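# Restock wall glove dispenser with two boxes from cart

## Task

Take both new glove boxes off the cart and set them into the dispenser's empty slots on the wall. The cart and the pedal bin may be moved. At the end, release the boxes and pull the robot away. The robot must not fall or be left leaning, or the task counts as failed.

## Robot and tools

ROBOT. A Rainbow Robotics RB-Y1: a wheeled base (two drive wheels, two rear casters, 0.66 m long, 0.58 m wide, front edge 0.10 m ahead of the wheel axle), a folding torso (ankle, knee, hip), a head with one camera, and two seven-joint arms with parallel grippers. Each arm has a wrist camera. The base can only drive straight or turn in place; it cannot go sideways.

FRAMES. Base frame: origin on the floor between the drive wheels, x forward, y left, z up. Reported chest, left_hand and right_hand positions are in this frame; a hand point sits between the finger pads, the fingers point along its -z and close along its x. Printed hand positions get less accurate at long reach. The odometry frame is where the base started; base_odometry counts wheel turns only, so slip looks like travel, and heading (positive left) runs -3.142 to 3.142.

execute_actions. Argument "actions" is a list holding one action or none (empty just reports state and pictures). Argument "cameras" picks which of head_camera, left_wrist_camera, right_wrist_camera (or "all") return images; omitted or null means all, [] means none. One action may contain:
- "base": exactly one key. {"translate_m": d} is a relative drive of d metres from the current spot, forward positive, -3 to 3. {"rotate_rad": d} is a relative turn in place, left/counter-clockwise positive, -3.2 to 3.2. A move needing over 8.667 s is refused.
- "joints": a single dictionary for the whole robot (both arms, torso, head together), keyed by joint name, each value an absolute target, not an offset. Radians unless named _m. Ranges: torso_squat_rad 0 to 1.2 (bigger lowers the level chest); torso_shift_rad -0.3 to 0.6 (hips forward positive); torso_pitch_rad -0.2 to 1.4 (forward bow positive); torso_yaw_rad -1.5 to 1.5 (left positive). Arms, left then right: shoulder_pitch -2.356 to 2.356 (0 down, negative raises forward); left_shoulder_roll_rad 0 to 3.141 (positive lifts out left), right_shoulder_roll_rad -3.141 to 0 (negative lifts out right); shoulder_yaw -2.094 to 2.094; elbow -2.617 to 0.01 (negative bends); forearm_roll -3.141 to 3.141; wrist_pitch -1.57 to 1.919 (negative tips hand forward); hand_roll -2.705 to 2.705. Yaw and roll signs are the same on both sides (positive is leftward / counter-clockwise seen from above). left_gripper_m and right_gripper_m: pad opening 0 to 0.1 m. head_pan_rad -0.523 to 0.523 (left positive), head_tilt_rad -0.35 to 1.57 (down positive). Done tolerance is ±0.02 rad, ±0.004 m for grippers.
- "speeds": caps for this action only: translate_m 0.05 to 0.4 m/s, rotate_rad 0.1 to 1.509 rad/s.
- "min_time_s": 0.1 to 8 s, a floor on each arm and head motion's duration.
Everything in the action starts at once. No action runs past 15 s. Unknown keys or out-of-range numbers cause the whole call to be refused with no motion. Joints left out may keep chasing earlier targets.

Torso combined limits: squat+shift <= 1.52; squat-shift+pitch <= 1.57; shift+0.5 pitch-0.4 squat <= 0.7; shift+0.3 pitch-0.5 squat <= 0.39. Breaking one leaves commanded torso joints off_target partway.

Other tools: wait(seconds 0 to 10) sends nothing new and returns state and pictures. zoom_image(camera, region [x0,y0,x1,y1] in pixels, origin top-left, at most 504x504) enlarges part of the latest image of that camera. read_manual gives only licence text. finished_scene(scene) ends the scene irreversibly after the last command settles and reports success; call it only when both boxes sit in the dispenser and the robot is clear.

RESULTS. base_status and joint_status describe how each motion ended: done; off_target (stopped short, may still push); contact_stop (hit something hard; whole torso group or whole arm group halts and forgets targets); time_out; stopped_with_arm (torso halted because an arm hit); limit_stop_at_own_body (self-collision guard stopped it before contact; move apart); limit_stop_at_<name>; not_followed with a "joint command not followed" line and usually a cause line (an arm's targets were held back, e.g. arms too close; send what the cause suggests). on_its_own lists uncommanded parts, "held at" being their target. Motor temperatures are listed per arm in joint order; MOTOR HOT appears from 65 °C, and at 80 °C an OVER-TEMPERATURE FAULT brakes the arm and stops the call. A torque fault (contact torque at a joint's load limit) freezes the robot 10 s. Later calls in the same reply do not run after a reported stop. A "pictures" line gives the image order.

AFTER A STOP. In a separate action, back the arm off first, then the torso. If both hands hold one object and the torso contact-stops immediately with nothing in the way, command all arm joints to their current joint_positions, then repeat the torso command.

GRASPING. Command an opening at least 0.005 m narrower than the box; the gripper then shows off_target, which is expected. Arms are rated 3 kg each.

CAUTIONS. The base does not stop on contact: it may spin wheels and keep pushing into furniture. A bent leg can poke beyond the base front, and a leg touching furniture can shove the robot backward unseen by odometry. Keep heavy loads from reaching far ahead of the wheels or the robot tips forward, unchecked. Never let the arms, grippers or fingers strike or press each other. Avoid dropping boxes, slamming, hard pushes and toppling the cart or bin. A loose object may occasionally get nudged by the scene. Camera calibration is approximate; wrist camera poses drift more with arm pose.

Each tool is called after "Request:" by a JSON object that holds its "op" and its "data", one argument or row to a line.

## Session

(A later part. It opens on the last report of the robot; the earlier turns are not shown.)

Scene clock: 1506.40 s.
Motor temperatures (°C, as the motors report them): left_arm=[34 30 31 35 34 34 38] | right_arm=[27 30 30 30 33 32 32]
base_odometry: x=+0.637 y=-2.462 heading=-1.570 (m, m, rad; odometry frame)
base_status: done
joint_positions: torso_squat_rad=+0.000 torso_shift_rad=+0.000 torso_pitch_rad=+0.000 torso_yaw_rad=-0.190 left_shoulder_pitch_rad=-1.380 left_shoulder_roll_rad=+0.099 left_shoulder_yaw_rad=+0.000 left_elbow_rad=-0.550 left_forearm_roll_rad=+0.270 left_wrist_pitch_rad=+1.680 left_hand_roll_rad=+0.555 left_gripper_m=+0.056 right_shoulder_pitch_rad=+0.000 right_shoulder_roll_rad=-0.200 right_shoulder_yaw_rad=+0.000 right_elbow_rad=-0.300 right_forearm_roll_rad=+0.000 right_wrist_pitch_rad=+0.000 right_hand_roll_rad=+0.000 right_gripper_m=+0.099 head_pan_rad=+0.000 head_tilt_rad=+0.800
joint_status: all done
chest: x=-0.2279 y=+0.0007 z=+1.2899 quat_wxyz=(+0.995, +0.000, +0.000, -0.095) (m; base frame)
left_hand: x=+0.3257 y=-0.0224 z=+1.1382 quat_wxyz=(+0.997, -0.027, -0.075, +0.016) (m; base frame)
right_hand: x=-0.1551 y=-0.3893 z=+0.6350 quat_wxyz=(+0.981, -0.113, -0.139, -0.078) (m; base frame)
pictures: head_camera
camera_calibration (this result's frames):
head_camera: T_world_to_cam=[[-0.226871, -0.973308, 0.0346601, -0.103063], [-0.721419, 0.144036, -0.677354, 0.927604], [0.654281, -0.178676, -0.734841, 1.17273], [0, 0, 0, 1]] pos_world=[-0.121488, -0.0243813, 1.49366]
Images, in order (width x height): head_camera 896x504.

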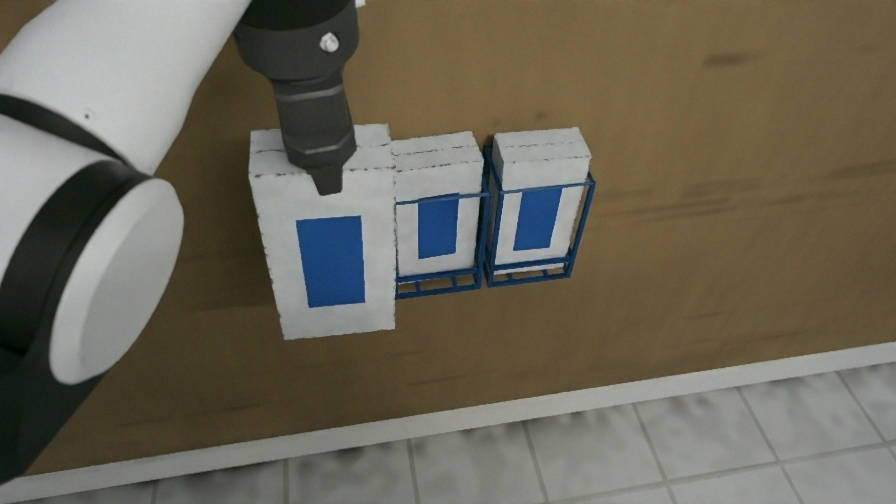

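Request:
{"op": "execute_actions", "data": {
  "actions": [
    {"base":{"translate_m":0.2},"speeds":{"translate_m":0.1},"joints":{"head_pan_rad":0.2,"torso_yaw_rad":-0.215,"left_hand_roll_rad":0.58},"min_time_s":2}
  ],
  "cameras": ["head_camera"]
}}

Scene clock: 1519.67 s.
Motor temperatures (°C, as the motors report them): left_arm=[34 30 31 34 34 34 38] | right_arm=[27 30 30 30 33 32 32]
base_odometry: x=+0.638 y=-2.662 heading=-1.569 (m, m, rad; odometry frame)
base_status: done
joint_positions: torso_squat_rad=+0.000 torso_shift_rad=+0.000 torso_pitch_rad=+0.000 torso_yaw_rad=-0.215 left_shoulder_pitch_rad=-1.380 left_shoulder_roll_rad=+0.099 left_shoulder_yaw_rad=+0.000 left_elbow_rad=-0.550 left_forearm_roll_rad=+0.270 left_wrist_pitch_rad=+1.680 left_hand_roll_rad=+0.580 left_gripper_m=+0.040 right_shoulder_pitch_rad=+0.000 right_shoulder_roll_rad=-0.200 right_shoulder_yaw_rad=+0.000 right_elbow_rad=-0.300 right_forearm_roll_rad=+0.000 right_wrist_pitch_rad=+0.000 right_hand_roll_rad=+0.000 right_gripper_m=+0.099 head_pan_rad=+0.200 head_tilt_rad=+0.800
joint_status: all done
on_its_own: left_gripper_m moved -0.016 to your old target +0.040
chest: x=-0.2279 y=+0.0007 z=+1.2899 quat_wxyz=(+0.994, +0.000, +0.000, -0.107) (m; base frame)
left_hand: x=+0.3251 y=-0.0364 z=+1.1387 quat_wxyz=(+0.997, -0.029, -0.074, +0.016) (m; base frame)
right_hand: x=-0.1649 y=-0.3910 z=+0.6350 quat_wxyz=(+0.980, -0.114, -0.137, -0.091) (m; base frame)
pictures: head_camera
camera_calibration (this result's frames):
head_camera: T_world_to_cam=[[-0.0540089, -0.99794, 0.0346189, -0.0679918], [-0.735476, 0.0163066, -0.677355, 0.924191], [0.675395, -0.0620446, -0.734842, 1.17754], [0, 0, 0, 1]] pos_world=[-0.119254, -0.00986247, 1.49366]
Images, in order (width x height): head_camera 896x504.

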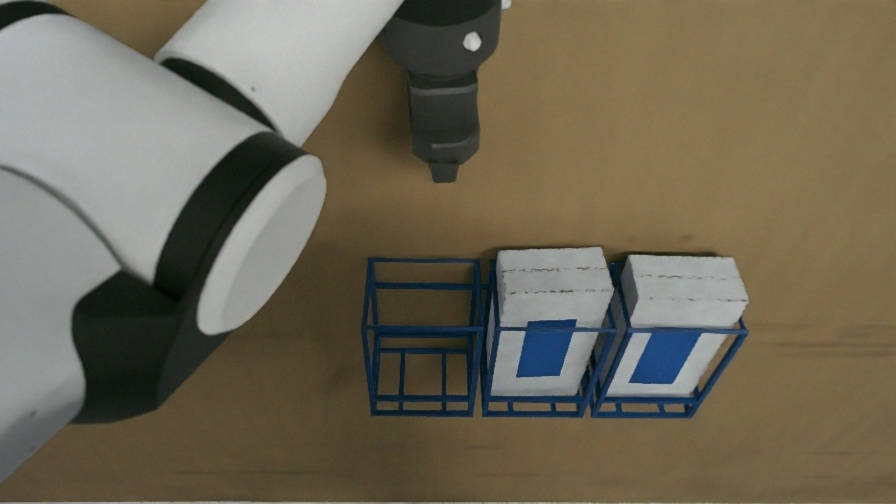

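Request:
{"op": "execute_actions", "data": {
  "actions": [
    {"base":{"translate_m":-0.6},"speeds":{"translate_m":0.2},"joints":{"head_pan_rad":0.2,"head_tilt_rad":1.2,"left_shoulder_roll_rad":0.7}}
  ],
  "cameras": ["head_camera"]
}}

Scene clock: 1527.93 s.
Motor temperatures (°C, as the motors report them): left_arm=[34 30 31 34 34 34 38] | right_arm=[27 30 30 30 33 32 32]
base_odometry: x=+0.636 y=-2.062 heading=-1.568 (m, m, rad; odometry frame)
base_status: done
joint_positions: torso_squat_rad=+0.000 torso_shift_rad=+0.000 torso_pitch_rad=+0.000 torso_yaw_rad=-0.215 left_shoulder_pitch_rad=-1.380 left_shoulder_roll_rad=+0.700 left_shoulder_yaw_rad=+0.000 left_elbow_rad=-0.550 left_forearm_roll_rad=+0.270 left_wrist_pitch_rad=+1.680 left_hand_roll_rad=+0.580 left_gripper_m=+0.040 right_shoulder_pitch_rad=+0.000 right_shoulder_roll_rad=-0.200 right_shoulder_yaw_rad=+0.000 right_elbow_rad=-0.300 right_forearm_roll_rad=+0.000 right_wrist_pitch_rad=+0.000 right_hand_roll_rad=+0.000 right_gripper_m=+0.099 head_pan_rad=+0.200 head_tilt_rad=+1.200
joint_status: all done
chest: x=-0.2282 y=+0.0008 z=+1.2899 quat_wxyz=(+0.994, +0.000, +0.000, -0.107) (m; base frame)
left_hand: x=+0.4146 y=+0.2911 z=+1.2585 quat_wxyz=(+0.940, +0.024, -0.188, +0.282) (m; base frame)
right_hand: x=-0.1649 y=-0.3910 z=+0.6351 quat_wxyz=(+0.980, -0.114, -0.137, -0.091) (m; base frame)
pictures: head_camera
camera_calibration (this result's frames):
head_camera: T_world_to_cam=[[-0.0375501, -0.998181, 0.0471758, -0.0832346], [-0.941012, 0.0194337, -0.337815, 0.375538], [0.336283, -0.057078, -0.94003, 1.41342], [0, 0, 0, 1]] pos_world=[-0.125051, -0.00970589, 1.45945]
Images, in order (width x height): head_camera 896x504.

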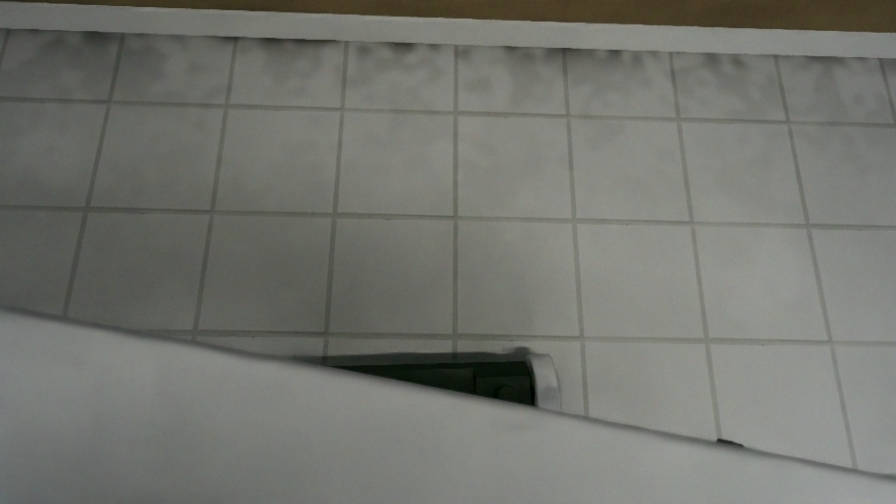

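Request:
{"op": "execute_actions", "data": {
  "actions": [
    {"joints":{"head_pan_rad":0.0,"head_tilt_rad":1.5,"torso_yaw_rad":0,"left_shoulder_roll_rad":1.2,"left_shoulder_pitch_rad":-0.6}}
  ]
}}

Scene clock: 1533.40 s.
Motor temperatures (°C, as the motors report them): left_arm=[34 30 31 34 34 34 38] | right_arm=[27 30 30 30 33 32 32]
base_odometry: x=+0.636 y=-2.062 heading=-1.568 (m, m, rad; odometry frame)
base_status: not commanded
joint_positions: torso_squat_rad=+0.000 torso_shift_rad=+0.000 torso_pitch_rad=+0.000 torso_yaw_rad=+0.000 left_shoulder_pitch_rad=-0.600 left_shoulder_roll_rad=+1.200 left_shoulder_yaw_rad=+0.000 left_elbow_rad=-0.550 left_forearm_roll_rad=+0.270 left_wrist_pitch_rad=+1.680 left_hand_roll_rad=+0.580 left_gripper_m=+0.040 right_shoulder_pitch_rad=+0.000 right_shoulder_roll_rad=-0.200 right_shoulder_yaw_rad=+0.000 right_elbow_rad=-0.300 right_forearm_roll_rad=+0.000 right_wrist_pitch_rad=+0.000 right_hand_roll_rad=+0.000 right_gripper_m=+0.099 head_pan_rad=+0.000 head_tilt_rad=+1.500
joint_status: all done
chest: x=-0.2281 y=+0.0008 z=+1.2899 quat_wxyz=(+1.000, +0.000, +0.000, +0.000) (m; base frame)
left_hand: x=-0.0291 y=+0.7477 z=+1.1334 quat_wxyz=(+0.733, +0.327, +0.046, +0.594) (m; base frame)
right_hand: x=-0.0828 y=-0.3685 z=+0.6351 quat_wxyz=(+0.984, -0.099, -0.149, +0.015) (m; base frame)
pictures: head_camera, left_wrist_camera, right_wrist_camera
camera_calibration (this result's frames):
head_camera: T_world_to_cam=[[-0.0075999, -0.998631, 0.0517489, -0.0791607], [-0.998995, 0.00529645, -0.0445046, -0.0729624], [0.0441696, -0.0520351, -0.997668, 1.43914], [0, 0, 0, 1]] pos_world=[-0.137057, -0.00377982, 1.43664]
left_wrist_camera: T_world_to_cam=[[0.300903, 0.89684, 0.324247, -1.02916], [0.928041, -0.353648, 0.116935, 0.183902], [0.219541, 0.265728, -0.938717, 0.961734], [0, 0, 0, 1]] pos_world=[-0.0721306, 0.732472, 1.215]
right_wrist_camera: T_world_to_cam=[[-0.946229, -0.0666233, -0.316564, 0.100148], [-0.212463, 0.865914, 0.452827, 0.0425279], [0.243948, 0.495736, -0.833508, 0.822116], [0, 0, 0, 1]] pos_world=[-0.096755, -0.437706, 0.697686]
Images, in order (width x height): head_camera 896x504, left_wrist_camera 644x364, right_wrist_camera 644x364.

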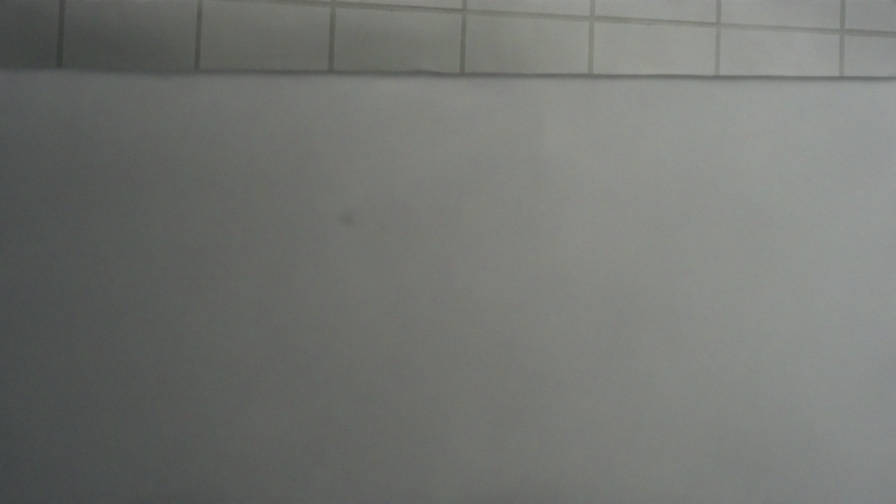

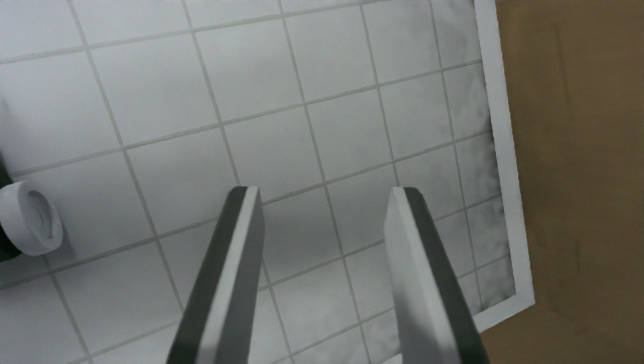

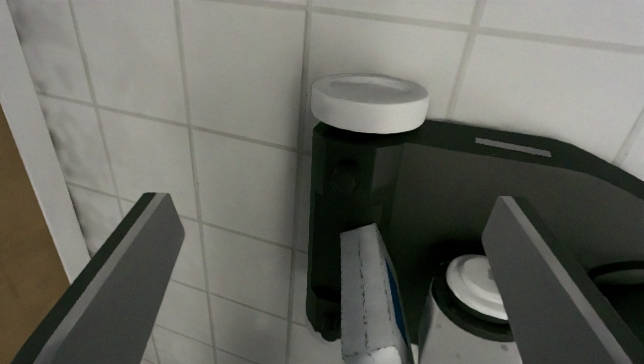

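Request:
{"op": "execute_actions", "data": {
  "actions": [
    {"joints":{"torso_pitch_rad":0.7,"head_tilt_rad":1.1,"torso_shift_rad":0.2}}
  ],
  "cameras": ["head_camera"]
}}

Scene clock: 1540.60 s.
Motor temperatures (°C, as the motors report them): left_arm=[33 30 31 34 34 34 38] | right_arm=[28 30 30 30 33 32 32]
base_odometry: x=+0.636 y=-2.062 heading=-1.568 (m, m, rad; odometry frame)
base_status: not commanded
joint_positions: torso_squat_rad=+0.000 torso_shift_rad=+0.191 torso_pitch_rad=+0.667 torso_yaw_rad=+0.000 left_shoulder_pitch_rad=-0.600 left_shoulder_roll_rad=+1.200 left_shoulder_yaw_rad=+0.000 left_elbow_rad=-0.550 left_forearm_roll_rad=+0.270 left_wrist_pitch_rad=+1.680 left_hand_roll_rad=+0.580 left_gripper_m=+0.040 right_shoulder_pitch_rad=+0.000 right_shoulder_roll_rad=-0.200 right_shoulder_yaw_rad=+0.000 right_elbow_rad=-0.300 right_forearm_roll_rad=+0.000 right_wrist_pitch_rad=+0.000 right_hand_roll_rad=+0.000 right_gripper_m=+0.099 head_pan_rad=+0.000 head_tilt_rad=+1.100
joint_status: torso_pitch_rad off_target (ended at +0.667, target +0.700); the others done
on_its_own: torso_pitch_rad is held at +0.667, not at your +0.700
chest: x=+0.0960 y=+0.0007 z=+1.2110 quat_wxyz=(+0.945, +0.000, +0.327, +0.000) (m; base frame)
left_hand: x=+0.1559 y=+0.7475 z=+0.9647 quat_wxyz=(+0.678, +0.503, +0.284, +0.455) (m; base frame)
right_hand: x=-0.1952 y=-0.3685 z=+0.6067 quat_wxyz=(+0.978, -0.089, +0.182, +0.046) (m; base frame)
pictures: head_camera
camera_calibration (this result's frames):
head_camera: T_world_to_cam=[[0.00582026, -0.998629, 0.0520276, -0.0724743], [-0.975313, 0.00581649, 0.22075, -0.00119253], [-0.22075, -0.0520281, -0.973942, 1.31509], [0, 0, 0, 1]] pos_world=[0.289565, -0.00394628, 1.28486]
Images, in order (width x height): head_camera 896x504.

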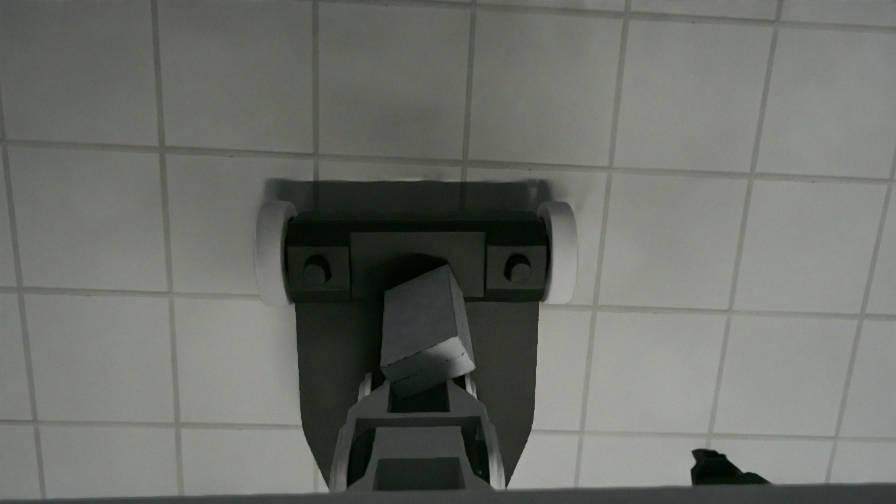

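Request:
{"op": "execute_actions", "data": {
  "actions": [
    {"joints":{"torso_shift_rad":0.0,"torso_pitch_rad":0.9,"left_shoulder_roll_rad":0.3,"left_shoulder_pitch_rad":-0.9,"left_wrist_pitch_rad":0,"left_elbow_rad":-0.3,"right_shoulder_pitch_rad":-0.85,"right_shoulder_roll_rad":-0.6,"right_shoulder_yaw_rad":1.4,"right_elbow_rad":-0.5,"right_forearm_roll_rad":-1.4,"head_tilt_rad":0.9}}
  ]
}}

Scene clock: 1581.57 s.
Motor temperatures (°C, as the motors report them): left_arm=[30 32 31 33 34 34 38] | right_arm=[28 30 30 31 33 32 32]
base_odometry: x=+0.636 y=-2.062 heading=-1.568 (m, m, rad; odometry frame)
base_status: not commanded
joint_positions: torso_squat_rad=+0.000 torso_shift_rad=+0.000 torso_pitch_rad=+0.900 torso_yaw_rad=+0.000 left_shoulder_pitch_rad=-0.900 left_shoulder_roll_rad=+0.300 left_shoulder_yaw_rad=+0.000 left_elbow_rad=-0.300 left_forearm_roll_rad=+0.270 left_wrist_pitch_rad=+0.000 left_hand_roll_rad=+0.580 left_gripper_m=+0.040 right_shoulder_pitch_rad=-0.850 right_shoulder_roll_rad=-0.600 right_shoulder_yaw_rad=+1.400 right_elbow_rad=-0.500 right_forearm_roll_rad=-1.400 right_wrist_pitch_rad=+0.000 right_hand_roll_rad=+0.000 right_gripper_m=+0.099 head_pan_rad=+0.000 head_tilt_rad=+0.900
joint_status: all done
chest: x=+0.0144 y=+0.0006 z=+1.1729 quat_wxyz=(+0.900, +0.000, +0.435, +0.000) (m; base frame)
left_hand: x=+0.2291 y=+0.3059 z=+0.4787 quat_wxyz=(+0.950, -0.003, -0.157, +0.269) (m; base frame)
right_hand: x=+0.0888 y=-0.3344 z=+0.4756 quat_wxyz=(+0.990, +0.014, +0.000, +0.139) (m; base frame)
pictures: head_camera, left_wrist_camera, right_wrist_camera
camera_calibration (this result's frames):
head_camera: T_world_to_cam=[[0.00733152, -0.998627, 0.0518689, -0.0685135], [-0.967503, 0.00602688, 0.252789, -0.0781592], [-0.252754, -0.0520366, -0.96613, 1.22688], [0, 0, 0, 1]] pos_world=[0.234981, -0.00410585, 1.20863]
left_wrist_camera: T_world_to_cam=[[0.80733, 0.503677, 0.307453, -0.486133], [0.170955, -0.698309, 0.695082, -0.133276], [0.564794, -0.5086, -0.649872, 0.427383], [0, 0, 0, 1]] pos_world=[0.173871, 0.369153, 0.519845]
right_wrist_camera: T_world_to_cam=[[-0.960606, -0.275926, -0.0331835, 0.0108052], [-0.225862, 0.70553, 0.671725, -0.0348873], [-0.161934, 0.652758, -0.740057, 0.674527], [0, 0, 0, 1]] pos_world=[0.111729, -0.412707, 0.522982]
Images, in order (width x height): head_camera 896x504, left_wrist_camera 644x364, right_wrist_camera 644x364.

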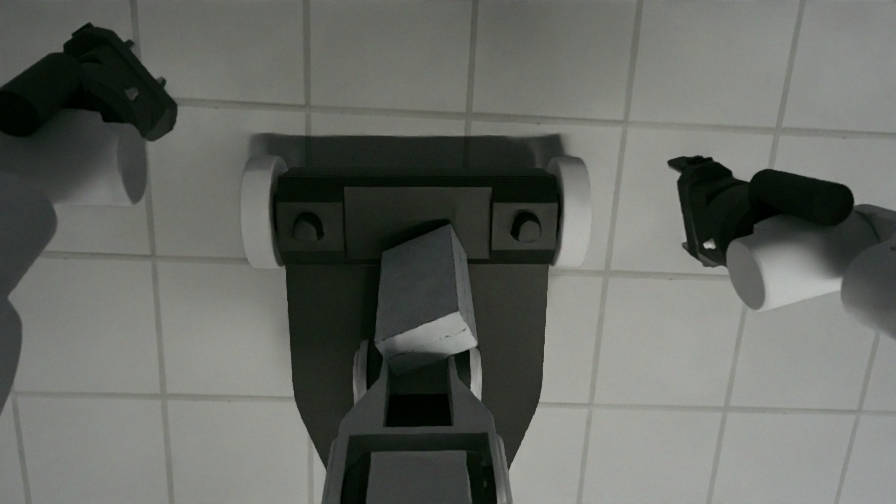

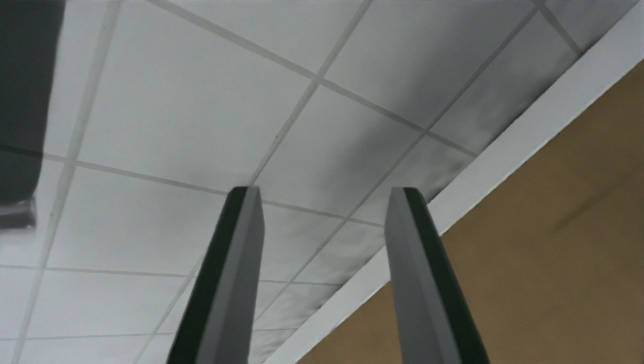

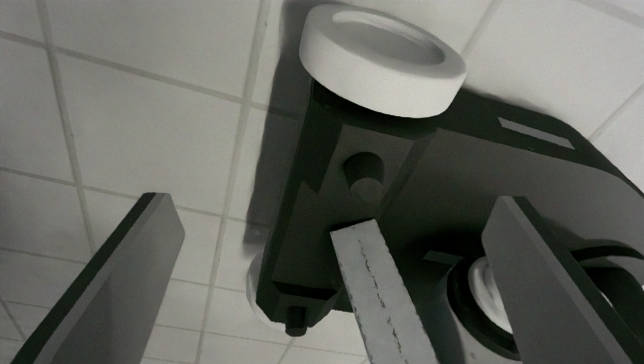

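Request:
{"op": "execute_actions", "data": {
  "actions": []
}}

Scene clock: 1608.87 s.
Motor temperatures (°C, as the motors report them): left_arm=[30 31 31 33 34 34 38] | right_arm=[28 30 30 30 33 32 32]
base_odometry: x=+0.636 y=-2.062 heading=-1.568 (m, m, rad; odometry frame)
base_status: not commanded
joint_positions: torso_squat_rad=+0.000 torso_shift_rad=+0.000 torso_pitch_rad=+0.900 torso_yaw_rad=+0.000 left_shoulder_pitch_rad=-0.900 left_shoulder_roll_rad=+0.300 left_shoulder_yaw_rad=+0.000 left_elbow_rad=-0.300 left_forearm_roll_rad=+0.270 left_wrist_pitch_rad=+0.000 left_hand_roll_rad=+0.580 left_gripper_m=+0.040 right_shoulder_pitch_rad=-0.850 right_shoulder_roll_rad=-0.600 right_shoulder_yaw_rad=+1.400 right_elbow_rad=-0.500 right_forearm_roll_rad=-1.400 right_wrist_pitch_rad=+0.000 right_hand_roll_rad=+0.000 right_gripper_m=+0.099 head_pan_rad=+0.000 head_tilt_rad=+0.900
joint_status: all done
chest: x=+0.0144 y=+0.0006 z=+1.1729 quat_wxyz=(+0.900, +0.000, +0.435, +0.000) (m; base frame)
left_hand: x=+0.2291 y=+0.3059 z=+0.4787 quat_wxyz=(+0.950, -0.003, -0.157, +0.269) (m; base frame)
right_hand: x=+0.0888 y=-0.3343 z=+0.4756 quat_wxyz=(+0.990, +0.014, +0.000, +0.139) (m; base frame)
pictures: head_camera, left_wrist_camera, right_wrist_camera
camera_calibration (this result's frames):
head_camera: T_world_to_cam=[[0.00733142, -0.998627, 0.051869, -0.0685135], [-0.967503, 0.00602699, 0.252788, -0.0781586], [-0.252754, -0.0520367, -0.96613, 1.22688], [0, 0, 0, 1]] pos_world=[0.234981, -0.00410574, 1.20863]
left_wrist_camera: T_world_to_cam=[[0.80733, 0.503677, 0.307454, -0.486134], [0.170954, -0.698309, 0.695082, -0.133276], [0.564794, -0.5086, -0.649872, 0.427383], [0, 0, 0, 1]] pos_world=[0.173871, 0.369153, 0.519845]
right_wrist_camera: T_world_to_cam=[[-0.960605, -0.275931, -0.0331819, 0.0108016], [-0.225863, 0.705522, 0.671732, -0.0348971], [-0.161941, 0.652764, -0.74005, 0.674523], [0, 0, 0, 1]] pos_world=[0.111727, -0.412703, 0.522981]
Images, in order (width x height): head_camera 896x504, left_wrist_camera 644x364, right_wrist_camera 644x364.

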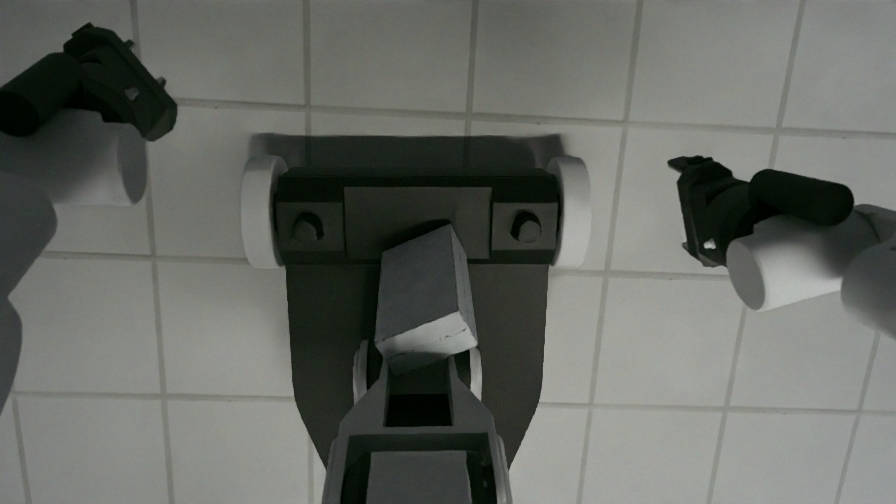

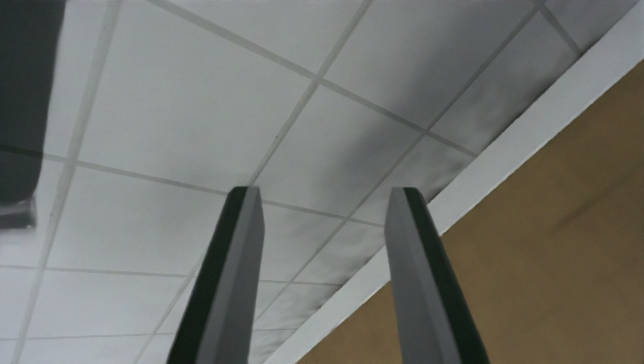

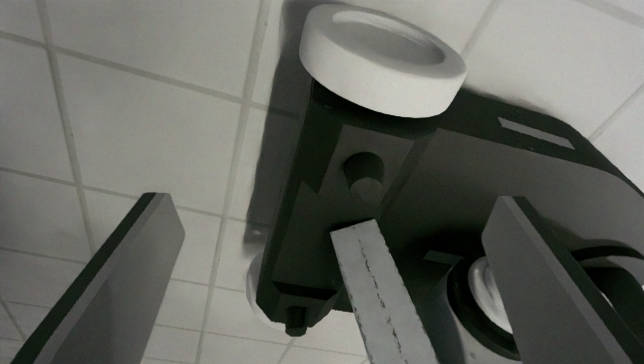

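Request:
{"op": "execute_actions", "data": {
  "actions": [
    {"joints":{"torso_squat_rad":0.3,"torso_pitch_rad":1.1,"head_tilt_rad":0.8}}
  ]
}}

Scene clock: 1645.80 s.
Motor temperatures (°C, as the motors report them): left_arm=[29 30 31 32 34 34 38] | right_arm=[28 30 30 30 33 32 32]
base_odometry: x=+0.636 y=-2.062 heading=-1.568 (m, m, rad; odometry frame)
base_status: not commanded
joint_positions: torso_squat_rad=+0.300 torso_shift_rad=+0.000 torso_pitch_rad=+1.100 torso_yaw_rad=+0.000 left_shoulder_pitch_rad=-0.900 left_shoulder_roll_rad=+0.300 left_shoulder_yaw_rad=+0.000 left_elbow_rad=-0.300 left_forearm_roll_rad=+0.270 left_wrist_pitch_rad=+0.000 left_hand_roll_rad=+0.580 left_gripper_m=+0.040 right_shoulder_pitch_rad=-0.850 right_shoulder_roll_rad=-0.600 right_shoulder_yaw_rad=+1.400 right_elbow_rad=-0.500 right_forearm_roll_rad=-1.400 right_wrist_pitch_rad=+0.000 right_hand_roll_rad=+0.000 right_gripper_m=+0.099 head_pan_rad=+0.000 head_tilt_rad=+0.800
joint_status: all done
chest: x=+0.0477 y=+0.0005 z=+1.0896 quat_wxyz=(+0.853, +0.000, +0.523, +0.000) (m; base frame)
left_hand: x=+0.1203 y=+0.3058 z=+0.3666 quat_wxyz=(+0.961, +0.024, -0.061, +0.268) (m; base frame)
right_hand: x=-0.0180 y=-0.3344 z=+0.3915 quat_wxyz=(+0.985, +0.028, +0.099, +0.137) (m; base frame)
pictures: head_camera, left_wrist_camera, right_wrist_camera
camera_calibration (this result's frames):
head_camera: T_world_to_cam=[[0.0123498, -0.998626, 0.0509359, -0.0629139], [-0.937407, 0.00616662, 0.348181, -0.116234], [-0.348017, -0.0520477, -0.936042, 1.11217], [0, 0, 0, 1]] pos_world=[0.278871, -0.004225, 1.08471]
left_wrist_camera: T_world_to_cam=[[0.852422, 0.503524, 0.140857, -0.308065], [0.305561, -0.698353, 0.647253, -0.0354718], [0.424275, -0.508692, -0.749148, 0.469268], [0, 0, 0, 1]] pos_world=[0.0743418, 0.369059, 0.417903]
right_wrist_camera: T_world_to_cam=[[-0.948081, -0.275766, 0.158413, -0.169287], [-0.0877222, 0.705547, 0.703213, -0.0122732], [-0.30569, 0.652807, -0.693107, 0.574074], [0, 0, 0, 1]] pos_world=[0.0139139, -0.412784, 0.433343]
Images, in order (width x height): head_camera 896x504, left_wrist_camera 644x364, right_wrist_camera 644x364.

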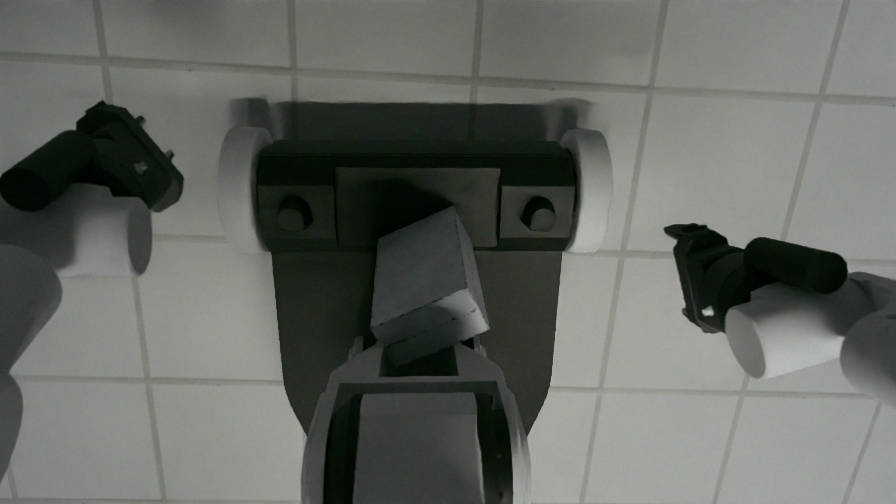

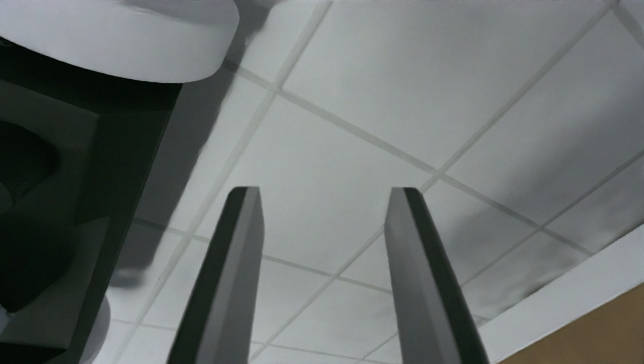

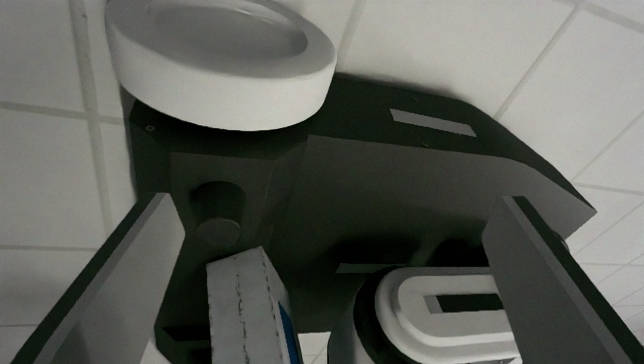

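Request:
{"op": "execute_actions", "data": {
  "actions": [
    {"joints":{"right_shoulder_roll_rad":-0.7,"right_elbow_rad":-1.2,"right_shoulder_pitch_rad":-1.05}}
  ],
  "cameras": ["head_camera","right_wrist_camera"]
}}

Scene clock: 1664.67 s.
Motor temperatures (°C, as the motors report them): left_arm=[29 30 31 32 34 34 38] | right_arm=[28 30 30 30 33 32 32]
base_odometry: x=+0.636 y=-2.062 heading=-1.568 (m, m, rad; odometry frame)
base_status: not commanded
joint_positions: torso_squat_rad=+0.300 torso_shift_rad=+0.000 torso_pitch_rad=+1.100 torso_yaw_rad=+0.000 left_shoulder_pitch_rad=-0.900 left_shoulder_roll_rad=+0.300 left_shoulder_yaw_rad=+0.000 left_elbow_rad=-0.300 left_forearm_roll_rad=+0.270 left_wrist_pitch_rad=+0.000 left_hand_roll_rad=+0.580 left_gripper_m=+0.040 right_shoulder_pitch_rad=-1.050 right_shoulder_roll_rad=-0.700 right_shoulder_yaw_rad=+1.400 right_elbow_rad=-1.200 right_forearm_roll_rad=-1.400 right_wrist_pitch_rad=+0.000 right_hand_roll_rad=+0.000 right_gripper_m=+0.099 head_pan_rad=+0.000 head_tilt_rad=+0.800
joint_status: all done
chest: x=+0.0478 y=+0.0005 z=+1.0896 quat_wxyz=(+0.853, +0.000, +0.523, +0.000) (m; base frame)
left_hand: x=+0.1204 y=+0.3059 z=+0.3666 quat_wxyz=(+0.961, +0.024, -0.061, +0.268) (m; base frame)
right_hand: x=+0.0984 y=-0.0439 z=+0.4746 quat_wxyz=(+0.929, +0.337, -0.008, +0.153) (m; base frame)
pictures: head_camera, right_wrist_camera
camera_calibration (this result's frames):
head_camera: T_world_to_cam=[[0.0123669, -0.998626, 0.0509315, -0.0629055], [-0.937404, 0.00614957, 0.348191, -0.116238], [-0.348025, -0.0520494, -0.936039, 1.11216], [0, 0, 0, 1]] pos_world=[0.278875, -0.00421718, 1.0847]
right_wrist_camera: T_world_to_cam=[[-0.954602, -0.262195, -0.141378, 0.151551], [-0.181454, 0.135434, 0.974029, -0.409845], [-0.236238, 0.955464, -0.176862, 0.239084], [0, 0, 0, 1]] pos_world=[0.126783, -0.133193, 0.462911]
Images, in order (width x height): head_camera 896x504, right_wrist_camera 644x364.

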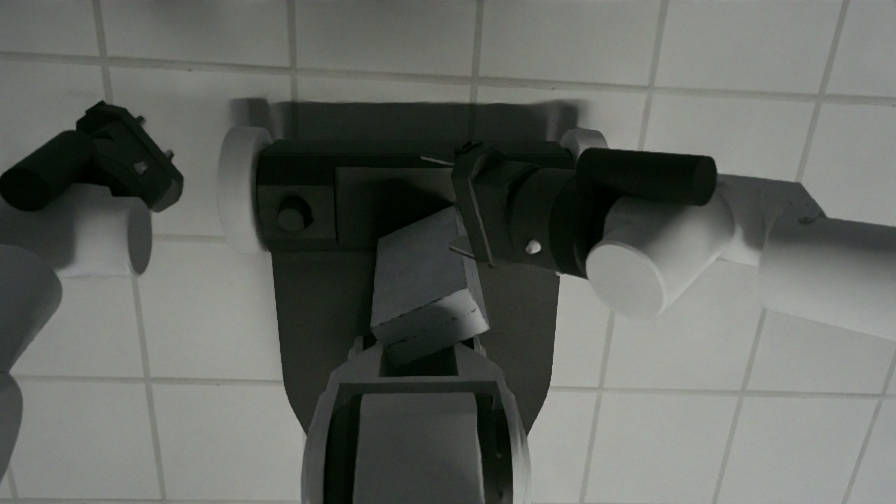

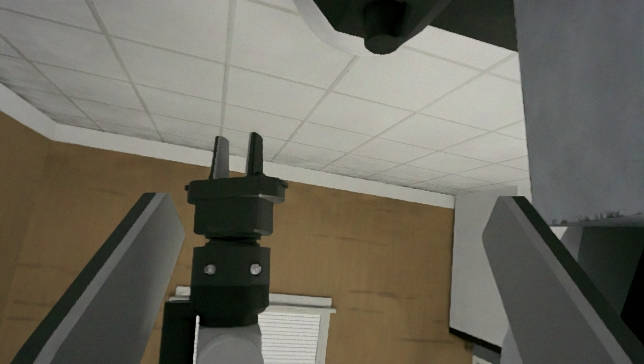

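Request:
{"op": "execute_actions", "data": {
  "actions": [
    {"joints":{"right_shoulder_roll_rad":-0.95}}
  ],
  "cameras": []
}}

Request:
{"op": "execute_actions", "data": {
  "actions": [
    {"joints":{"right_shoulder_pitch_rad":-0.83}}
  ],
  "cameras": []
}}

Request:
{"op": "execute_actions", "data": {
  "actions": [
    {"joints":{"right_shoulder_roll_rad":-0.8}}
  ],
  "cameras": ["head_camera","right_wrist_camera"]
}}

Scene clock: 1674.60 s.
Motor temperatures (°C, as the motors report them): left_arm=[29 30 31 32 34 34 38] | right_arm=[28 30 30 30 33 32 32]
base_odometry: x=+0.636 y=-2.062 heading=-1.568 (m, m, rad; odometry frame)
base_status: not commanded
joint_positions: torso_squat_rad=+0.300 torso_shift_rad=+0.000 torso_pitch_rad=+1.100 torso_yaw_rad=+0.000 left_shoulder_pitch_rad=-0.900 left_shoulder_roll_rad=+0.300 left_shoulder_yaw_rad=+0.000 left_elbow_rad=-0.300 left_forearm_roll_rad=+0.270 left_wrist_pitch_rad=+0.000 left_hand_roll_rad=+0.580 left_gripper_m=+0.040 right_shoulder_pitch_rad=-1.050 right_shoulder_roll_rad=-0.950 right_shoulder_yaw_rad=+1.400 right_elbow_rad=-1.200 right_forearm_roll_rad=-1.400 right_wrist_pitch_rad=+0.000 right_hand_roll_rad=+0.000 right_gripper_m=+0.099 head_pan_rad=+0.000 head_tilt_rad=+0.800
joint_status: all done
chest: x=+0.0478 y=+0.0005 z=+1.0896 quat_wxyz=(+0.853, +0.000, +0.523, +0.000) (m; base frame)
left_hand: x=+0.1204 y=+0.3059 z=+0.3666 quat_wxyz=(+0.961, +0.024, -0.061, +0.268) (m; base frame)
right_hand: x=+0.1461 y=-0.2029 z=+0.4518 quat_wxyz=(+0.960, +0.218, -0.021, +0.174) (m; base frame)
pictures: none
No camera images: the call's "cameras" was empty. Leave "cameras" out to get every camera's image.

Scene clock: 1675.77 s.
Motor temperatures (°C, as the motors report them): left_arm=[29 30 31 32 34 34 38] | right_arm=[28 30 30 31 33 32 32]
base_odometry: x=+0.636 y=-2.062 heading=-1.568 (m, m, rad; odometry frame)
base_status: not commanded
joint_positions: torso_squat_rad=+0.300 torso_shift_rad=+0.000 torso_pitch_rad=+1.100 torso_yaw_rad=+0.000 left_shoulder_pitch_rad=-0.900 left_shoulder_roll_rad=+0.300 left_shoulder_yaw_rad=+0.000 left_elbow_rad=-0.300 left_forearm_roll_rad=+0.270 left_wrist_pitch_rad=+0.000 left_hand_roll_rad=+0.580 left_gripper_m=+0.040 right_shoulder_pitch_rad=-0.830 right_shoulder_roll_rad=-0.950 right_shoulder_yaw_rad=+1.400 right_elbow_rad=-1.200 right_forearm_roll_rad=-1.400 right_wrist_pitch_rad=+0.000 right_hand_roll_rad=+0.000 right_gripper_m=+0.099 head_pan_rad=+0.000 head_tilt_rad=+0.800
joint_status: all done
chest: x=+0.0477 y=+0.0005 z=+1.0896 quat_wxyz=(+0.853, +0.000, +0.523, +0.000) (m; base frame)
left_hand: x=+0.1204 y=+0.3059 z=+0.3666 quat_wxyz=(+0.961, +0.024, -0.061, +0.268) (m; base frame)
right_hand: x=+0.0067 y=-0.2464 z=+0.4610 quat_wxyz=(+0.967, +0.202, +0.081, +0.135) (m; base frame)
pictures: none
No camera images: the call's "cameras" was empty. Leave "cameras" out to get every camera's image.

Scene clock: 1676.50 s.
Motor temperatures (°C, as the motors report them): left_arm=[29 30 31 32 34 34 38] | right_arm=[28 30 30 31 33 32 32]
base_odometry: x=+0.636 y=-2.062 heading=-1.568 (m, m, rad; odometry frame)
base_status: not commanded
joint_positions: torso_squat_rad=+0.300 torso_shift_rad=+0.000 torso_pitch_rad=+1.100 torso_yaw_rad=+0.000 left_shoulder_pitch_rad=-0.900 left_shoulder_roll_rad=+0.300 left_shoulder_yaw_rad=+0.000 left_elbow_rad=-0.300 left_forearm_roll_rad=+0.270 left_wrist_pitch_rad=+0.000 left_hand_roll_rad=+0.580 left_gripper_m=+0.040 right_shoulder_pitch_rad=-0.830 right_shoulder_roll_rad=-0.800 right_shoulder_yaw_rad=+1.400 right_elbow_rad=-1.200 right_forearm_roll_rad=-1.400 right_wrist_pitch_rad=+0.000 right_hand_roll_rad=+0.000 right_gripper_m=+0.099 head_pan_rad=+0.000 head_tilt_rad=+0.800
joint_status: all done
chest: x=+0.0477 y=+0.0005 z=+1.0896 quat_wxyz=(+0.853, +0.000, +0.523, +0.000) (m; base frame)
left_hand: x=+0.1204 y=+0.3060 z=+0.3667 quat_wxyz=(+0.961, +0.024, -0.061, +0.268) (m; base frame)
right_hand: x=-0.0174 y=-0.1488 z=+0.4688 quat_wxyz=(+0.951, +0.273, +0.085, +0.115) (m; base frame)
pictures: head_camera, right_wrist_camera
camera_calibration (this result's frames):
head_camera: T_world_to_cam=[[0.0123812, -0.998627, 0.0508996, -0.0628811], [-0.937406, 0.00612468, 0.348185, -0.116236], [-0.348019, -0.0520246, -0.936043, 1.11216], [0, 0, 0, 1]] pos_world=[0.278869, -0.00422341, 1.0847]
right_wrist_camera: T_world_to_cam=[[-0.964815, -0.252535, 0.0731927, -0.0867222], [-0.0042418, 0.293289, 0.956014, -0.376003], [-0.262894, 0.922067, -0.284041, 0.355687], [0, 0, 0, 1]] pos_world=[0.00824214, -0.23959, 0.466841]
Images, in order (width x height): head_camera 896x504, right_wrist_camera 644x364.

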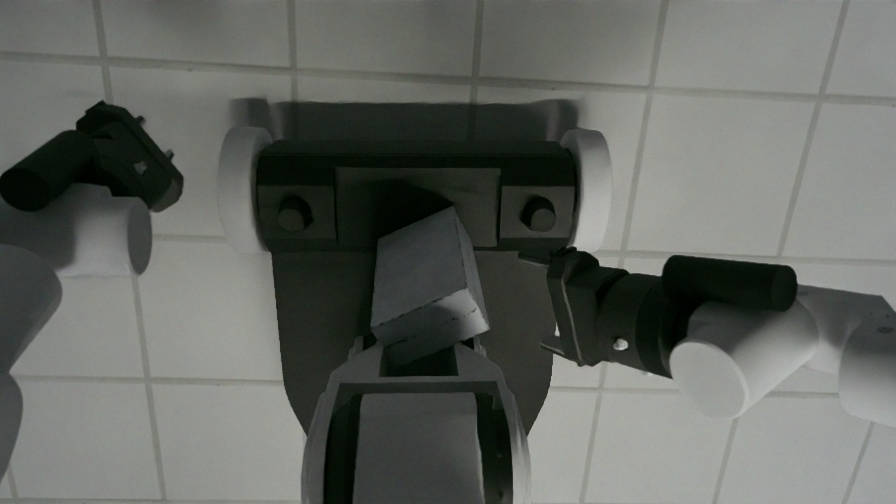

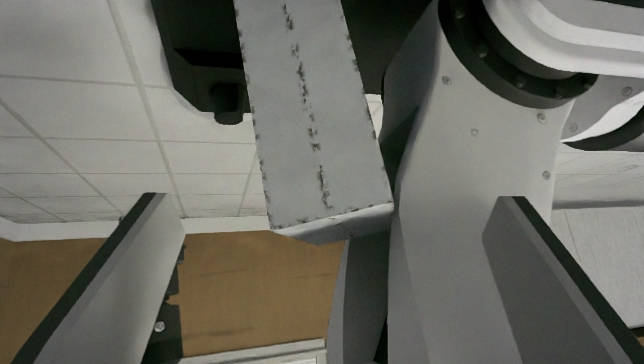

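Request:
{"op": "execute_actions", "data": {
  "actions": [
    {"joints":{"right_elbow_rad":-0.95,"right_shoulder_roll_rad":-0.85,"right_shoulder_pitch_rad":-0.9,"right_gripper_m":0.09}}
  ],
  "cameras": ["head_camera","right_wrist_camera"]
}}

Scene clock: 1683.40 s.
Motor temperatures (°C, as the motors report them): left_arm=[29 30 31 32 34 34 38] | right_arm=[28 30 30 31 33 32 32]
base_odometry: x=+0.636 y=-2.062 heading=-1.568 (m, m, rad; odometry frame)
base_status: not commanded
joint_positions: torso_squat_rad=+0.300 torso_shift_rad=+0.000 torso_pitch_rad=+1.100 torso_yaw_rad=+0.000 left_shoulder_pitch_rad=-0.900 left_shoulder_roll_rad=+0.300 left_shoulder_yaw_rad=+0.000 left_elbow_rad=-0.300 left_forearm_roll_rad=+0.270 left_wrist_pitch_rad=+0.000 left_hand_roll_rad=+0.580 left_gripper_m=+0.040 right_shoulder_pitch_rad=-0.900 right_shoulder_roll_rad=-0.850 right_shoulder_yaw_rad=+1.400 right_elbow_rad=-0.950 right_forearm_roll_rad=-1.400 right_wrist_pitch_rad=+0.000 right_hand_roll_rad=+0.000 right_gripper_m=+0.090 head_pan_rad=+0.000 head_tilt_rad=+0.800
joint_status: all done
chest: x=+0.0477 y=+0.0005 z=+1.0896 quat_wxyz=(+0.853, +0.000, +0.523, +0.000) (m; base frame)
left_hand: x=+0.1204 y=+0.3060 z=+0.3667 quat_wxyz=(+0.961, +0.024, -0.061, +0.268) (m; base frame)
right_hand: x=+0.0452 y=-0.2831 z=+0.4197 quat_wxyz=(+0.979, +0.133, +0.055, +0.147) (m; base frame)
pictures: head_camera, right_wrist_camera
camera_calibration (this result's frames):
head_camera: T_world_to_cam=[[0.0123898, -0.998627, 0.0509018, -0.0628812], [-0.937407, 0.00611723, 0.348183, -0.116235], [-0.348016, -0.0520296, -0.936044, 1.11216], [0, 0, 0, 1]] pos_world=[0.278868, -0.00421871, 1.0847]
right_wrist_camera: T_world_to_cam=[[-0.954144, -0.296572, 0.0406828, -0.0559084], [-0.130199, 0.533521, 0.835706, -0.165184], [-0.269552, 0.792086, -0.547669, 0.556147], [0, 0, 0, 1]] pos_world=[0.0750592, -0.368968, 0.444904]
Images, in order (width x height): head_camera 896x504, right_wrist_camera 644x364.

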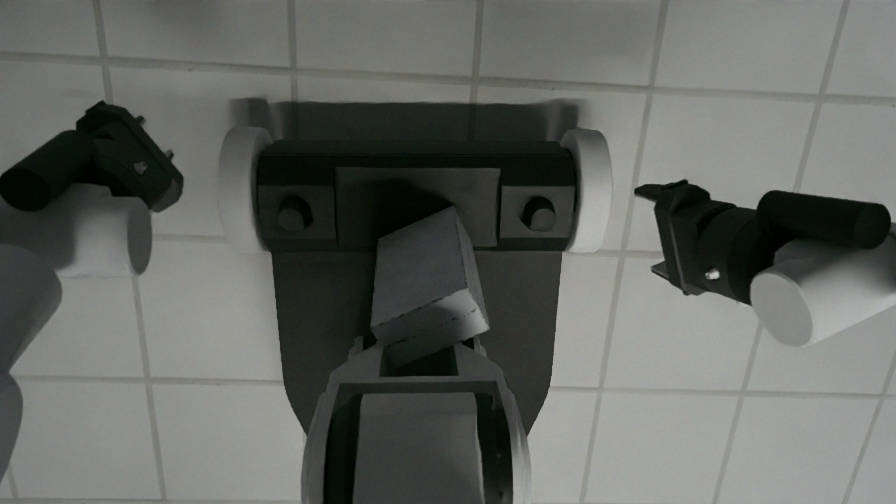

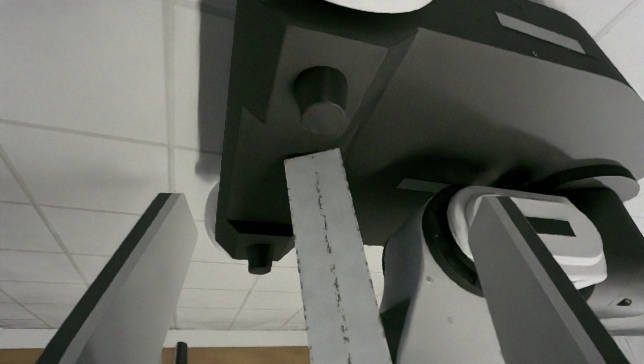

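Request:
{"op": "execute_actions", "data": {
  "actions": [
    {"joints":{"right_shoulder_roll_rad":-0.62,"right_shoulder_pitch_rad":-0.82,"right_elbow_rad":-1.0}}
  ],
  "cameras": ["head_camera","right_wrist_camera"]
}}

Scene clock: 1691.40 s.
Motor temperatures (°C, as the motors report them): left_arm=[29 30 31 32 34 34 38] | right_arm=[28 30 30 30 33 32 32]
base_odometry: x=+0.636 y=-2.062 heading=-1.568 (m, m, rad; odometry frame)
base_status: not commanded
joint_positions: torso_squat_rad=+0.300 torso_shift_rad=+0.000 torso_pitch_rad=+1.100 torso_yaw_rad=+0.000 left_shoulder_pitch_rad=-0.900 left_shoulder_roll_rad=+0.300 left_shoulder_yaw_rad=+0.000 left_elbow_rad=-0.300 left_forearm_roll_rad=+0.270 left_wrist_pitch_rad=+0.000 left_hand_roll_rad=+0.580 left_gripper_m=+0.040 right_shoulder_pitch_rad=-0.820 right_shoulder_roll_rad=-0.620 right_shoulder_yaw_rad=+1.400 right_elbow_rad=-1.000 right_forearm_roll_rad=-1.400 right_wrist_pitch_rad=+0.000 right_hand_roll_rad=+0.000 right_gripper_m=+0.090 head_pan_rad=+0.000 head_tilt_rad=+0.800
joint_status: all done
chest: x=+0.0477 y=+0.0006 z=+1.0896 quat_wxyz=(+0.853, +0.000, +0.523, +0.000) (m; base frame)
left_hand: x=+0.1204 y=+0.3060 z=+0.3667 quat_wxyz=(+0.961, +0.024, -0.061, +0.268) (m; base frame)
right_hand: x=-0.0483 y=-0.1187 z=+0.4474 quat_wxyz=(+0.955, +0.261, +0.100, +0.103) (m; base frame)
pictures: head_camera, right_wrist_camera
camera_calibration (this result's frames):
head_camera: T_world_to_cam=[[0.0124062, -0.998626, 0.0509186, -0.0628845], [-0.937409, 0.00610747, 0.348178, -0.116229], [-0.34801, -0.052051, -0.936045, 1.11216], [0, 0, 0, 1]] pos_world=[0.278869, -0.00419919, 1.0847]
right_wrist_camera: T_world_to_cam=[[-0.965008, -0.237284, 0.111602, -0.122703], [0.0300124, 0.322862, 0.94597, -0.354818], [-0.260496, 0.916218, -0.304443, 0.322254], [0, 0, 0, 1]] pos_world=[-0.0238144, -0.209813, 0.447449]
Images, in order (width x height): head_camera 896x504, right_wrist_camera 644x364.

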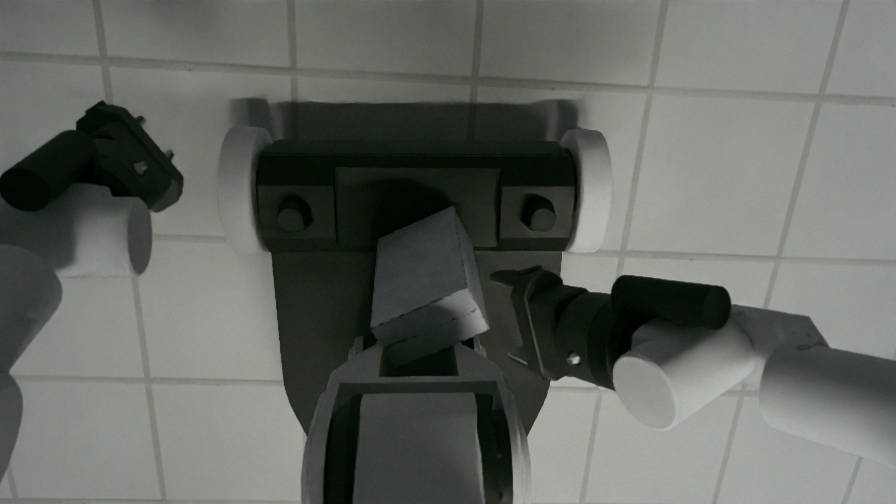

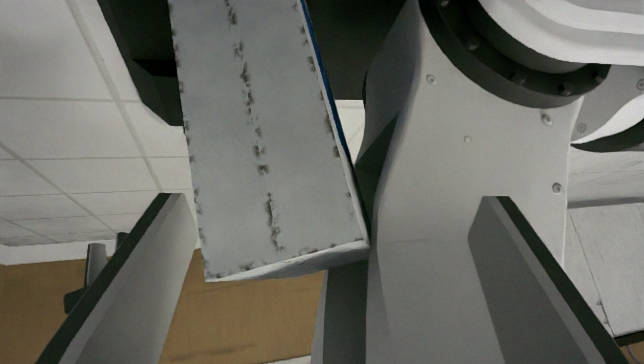

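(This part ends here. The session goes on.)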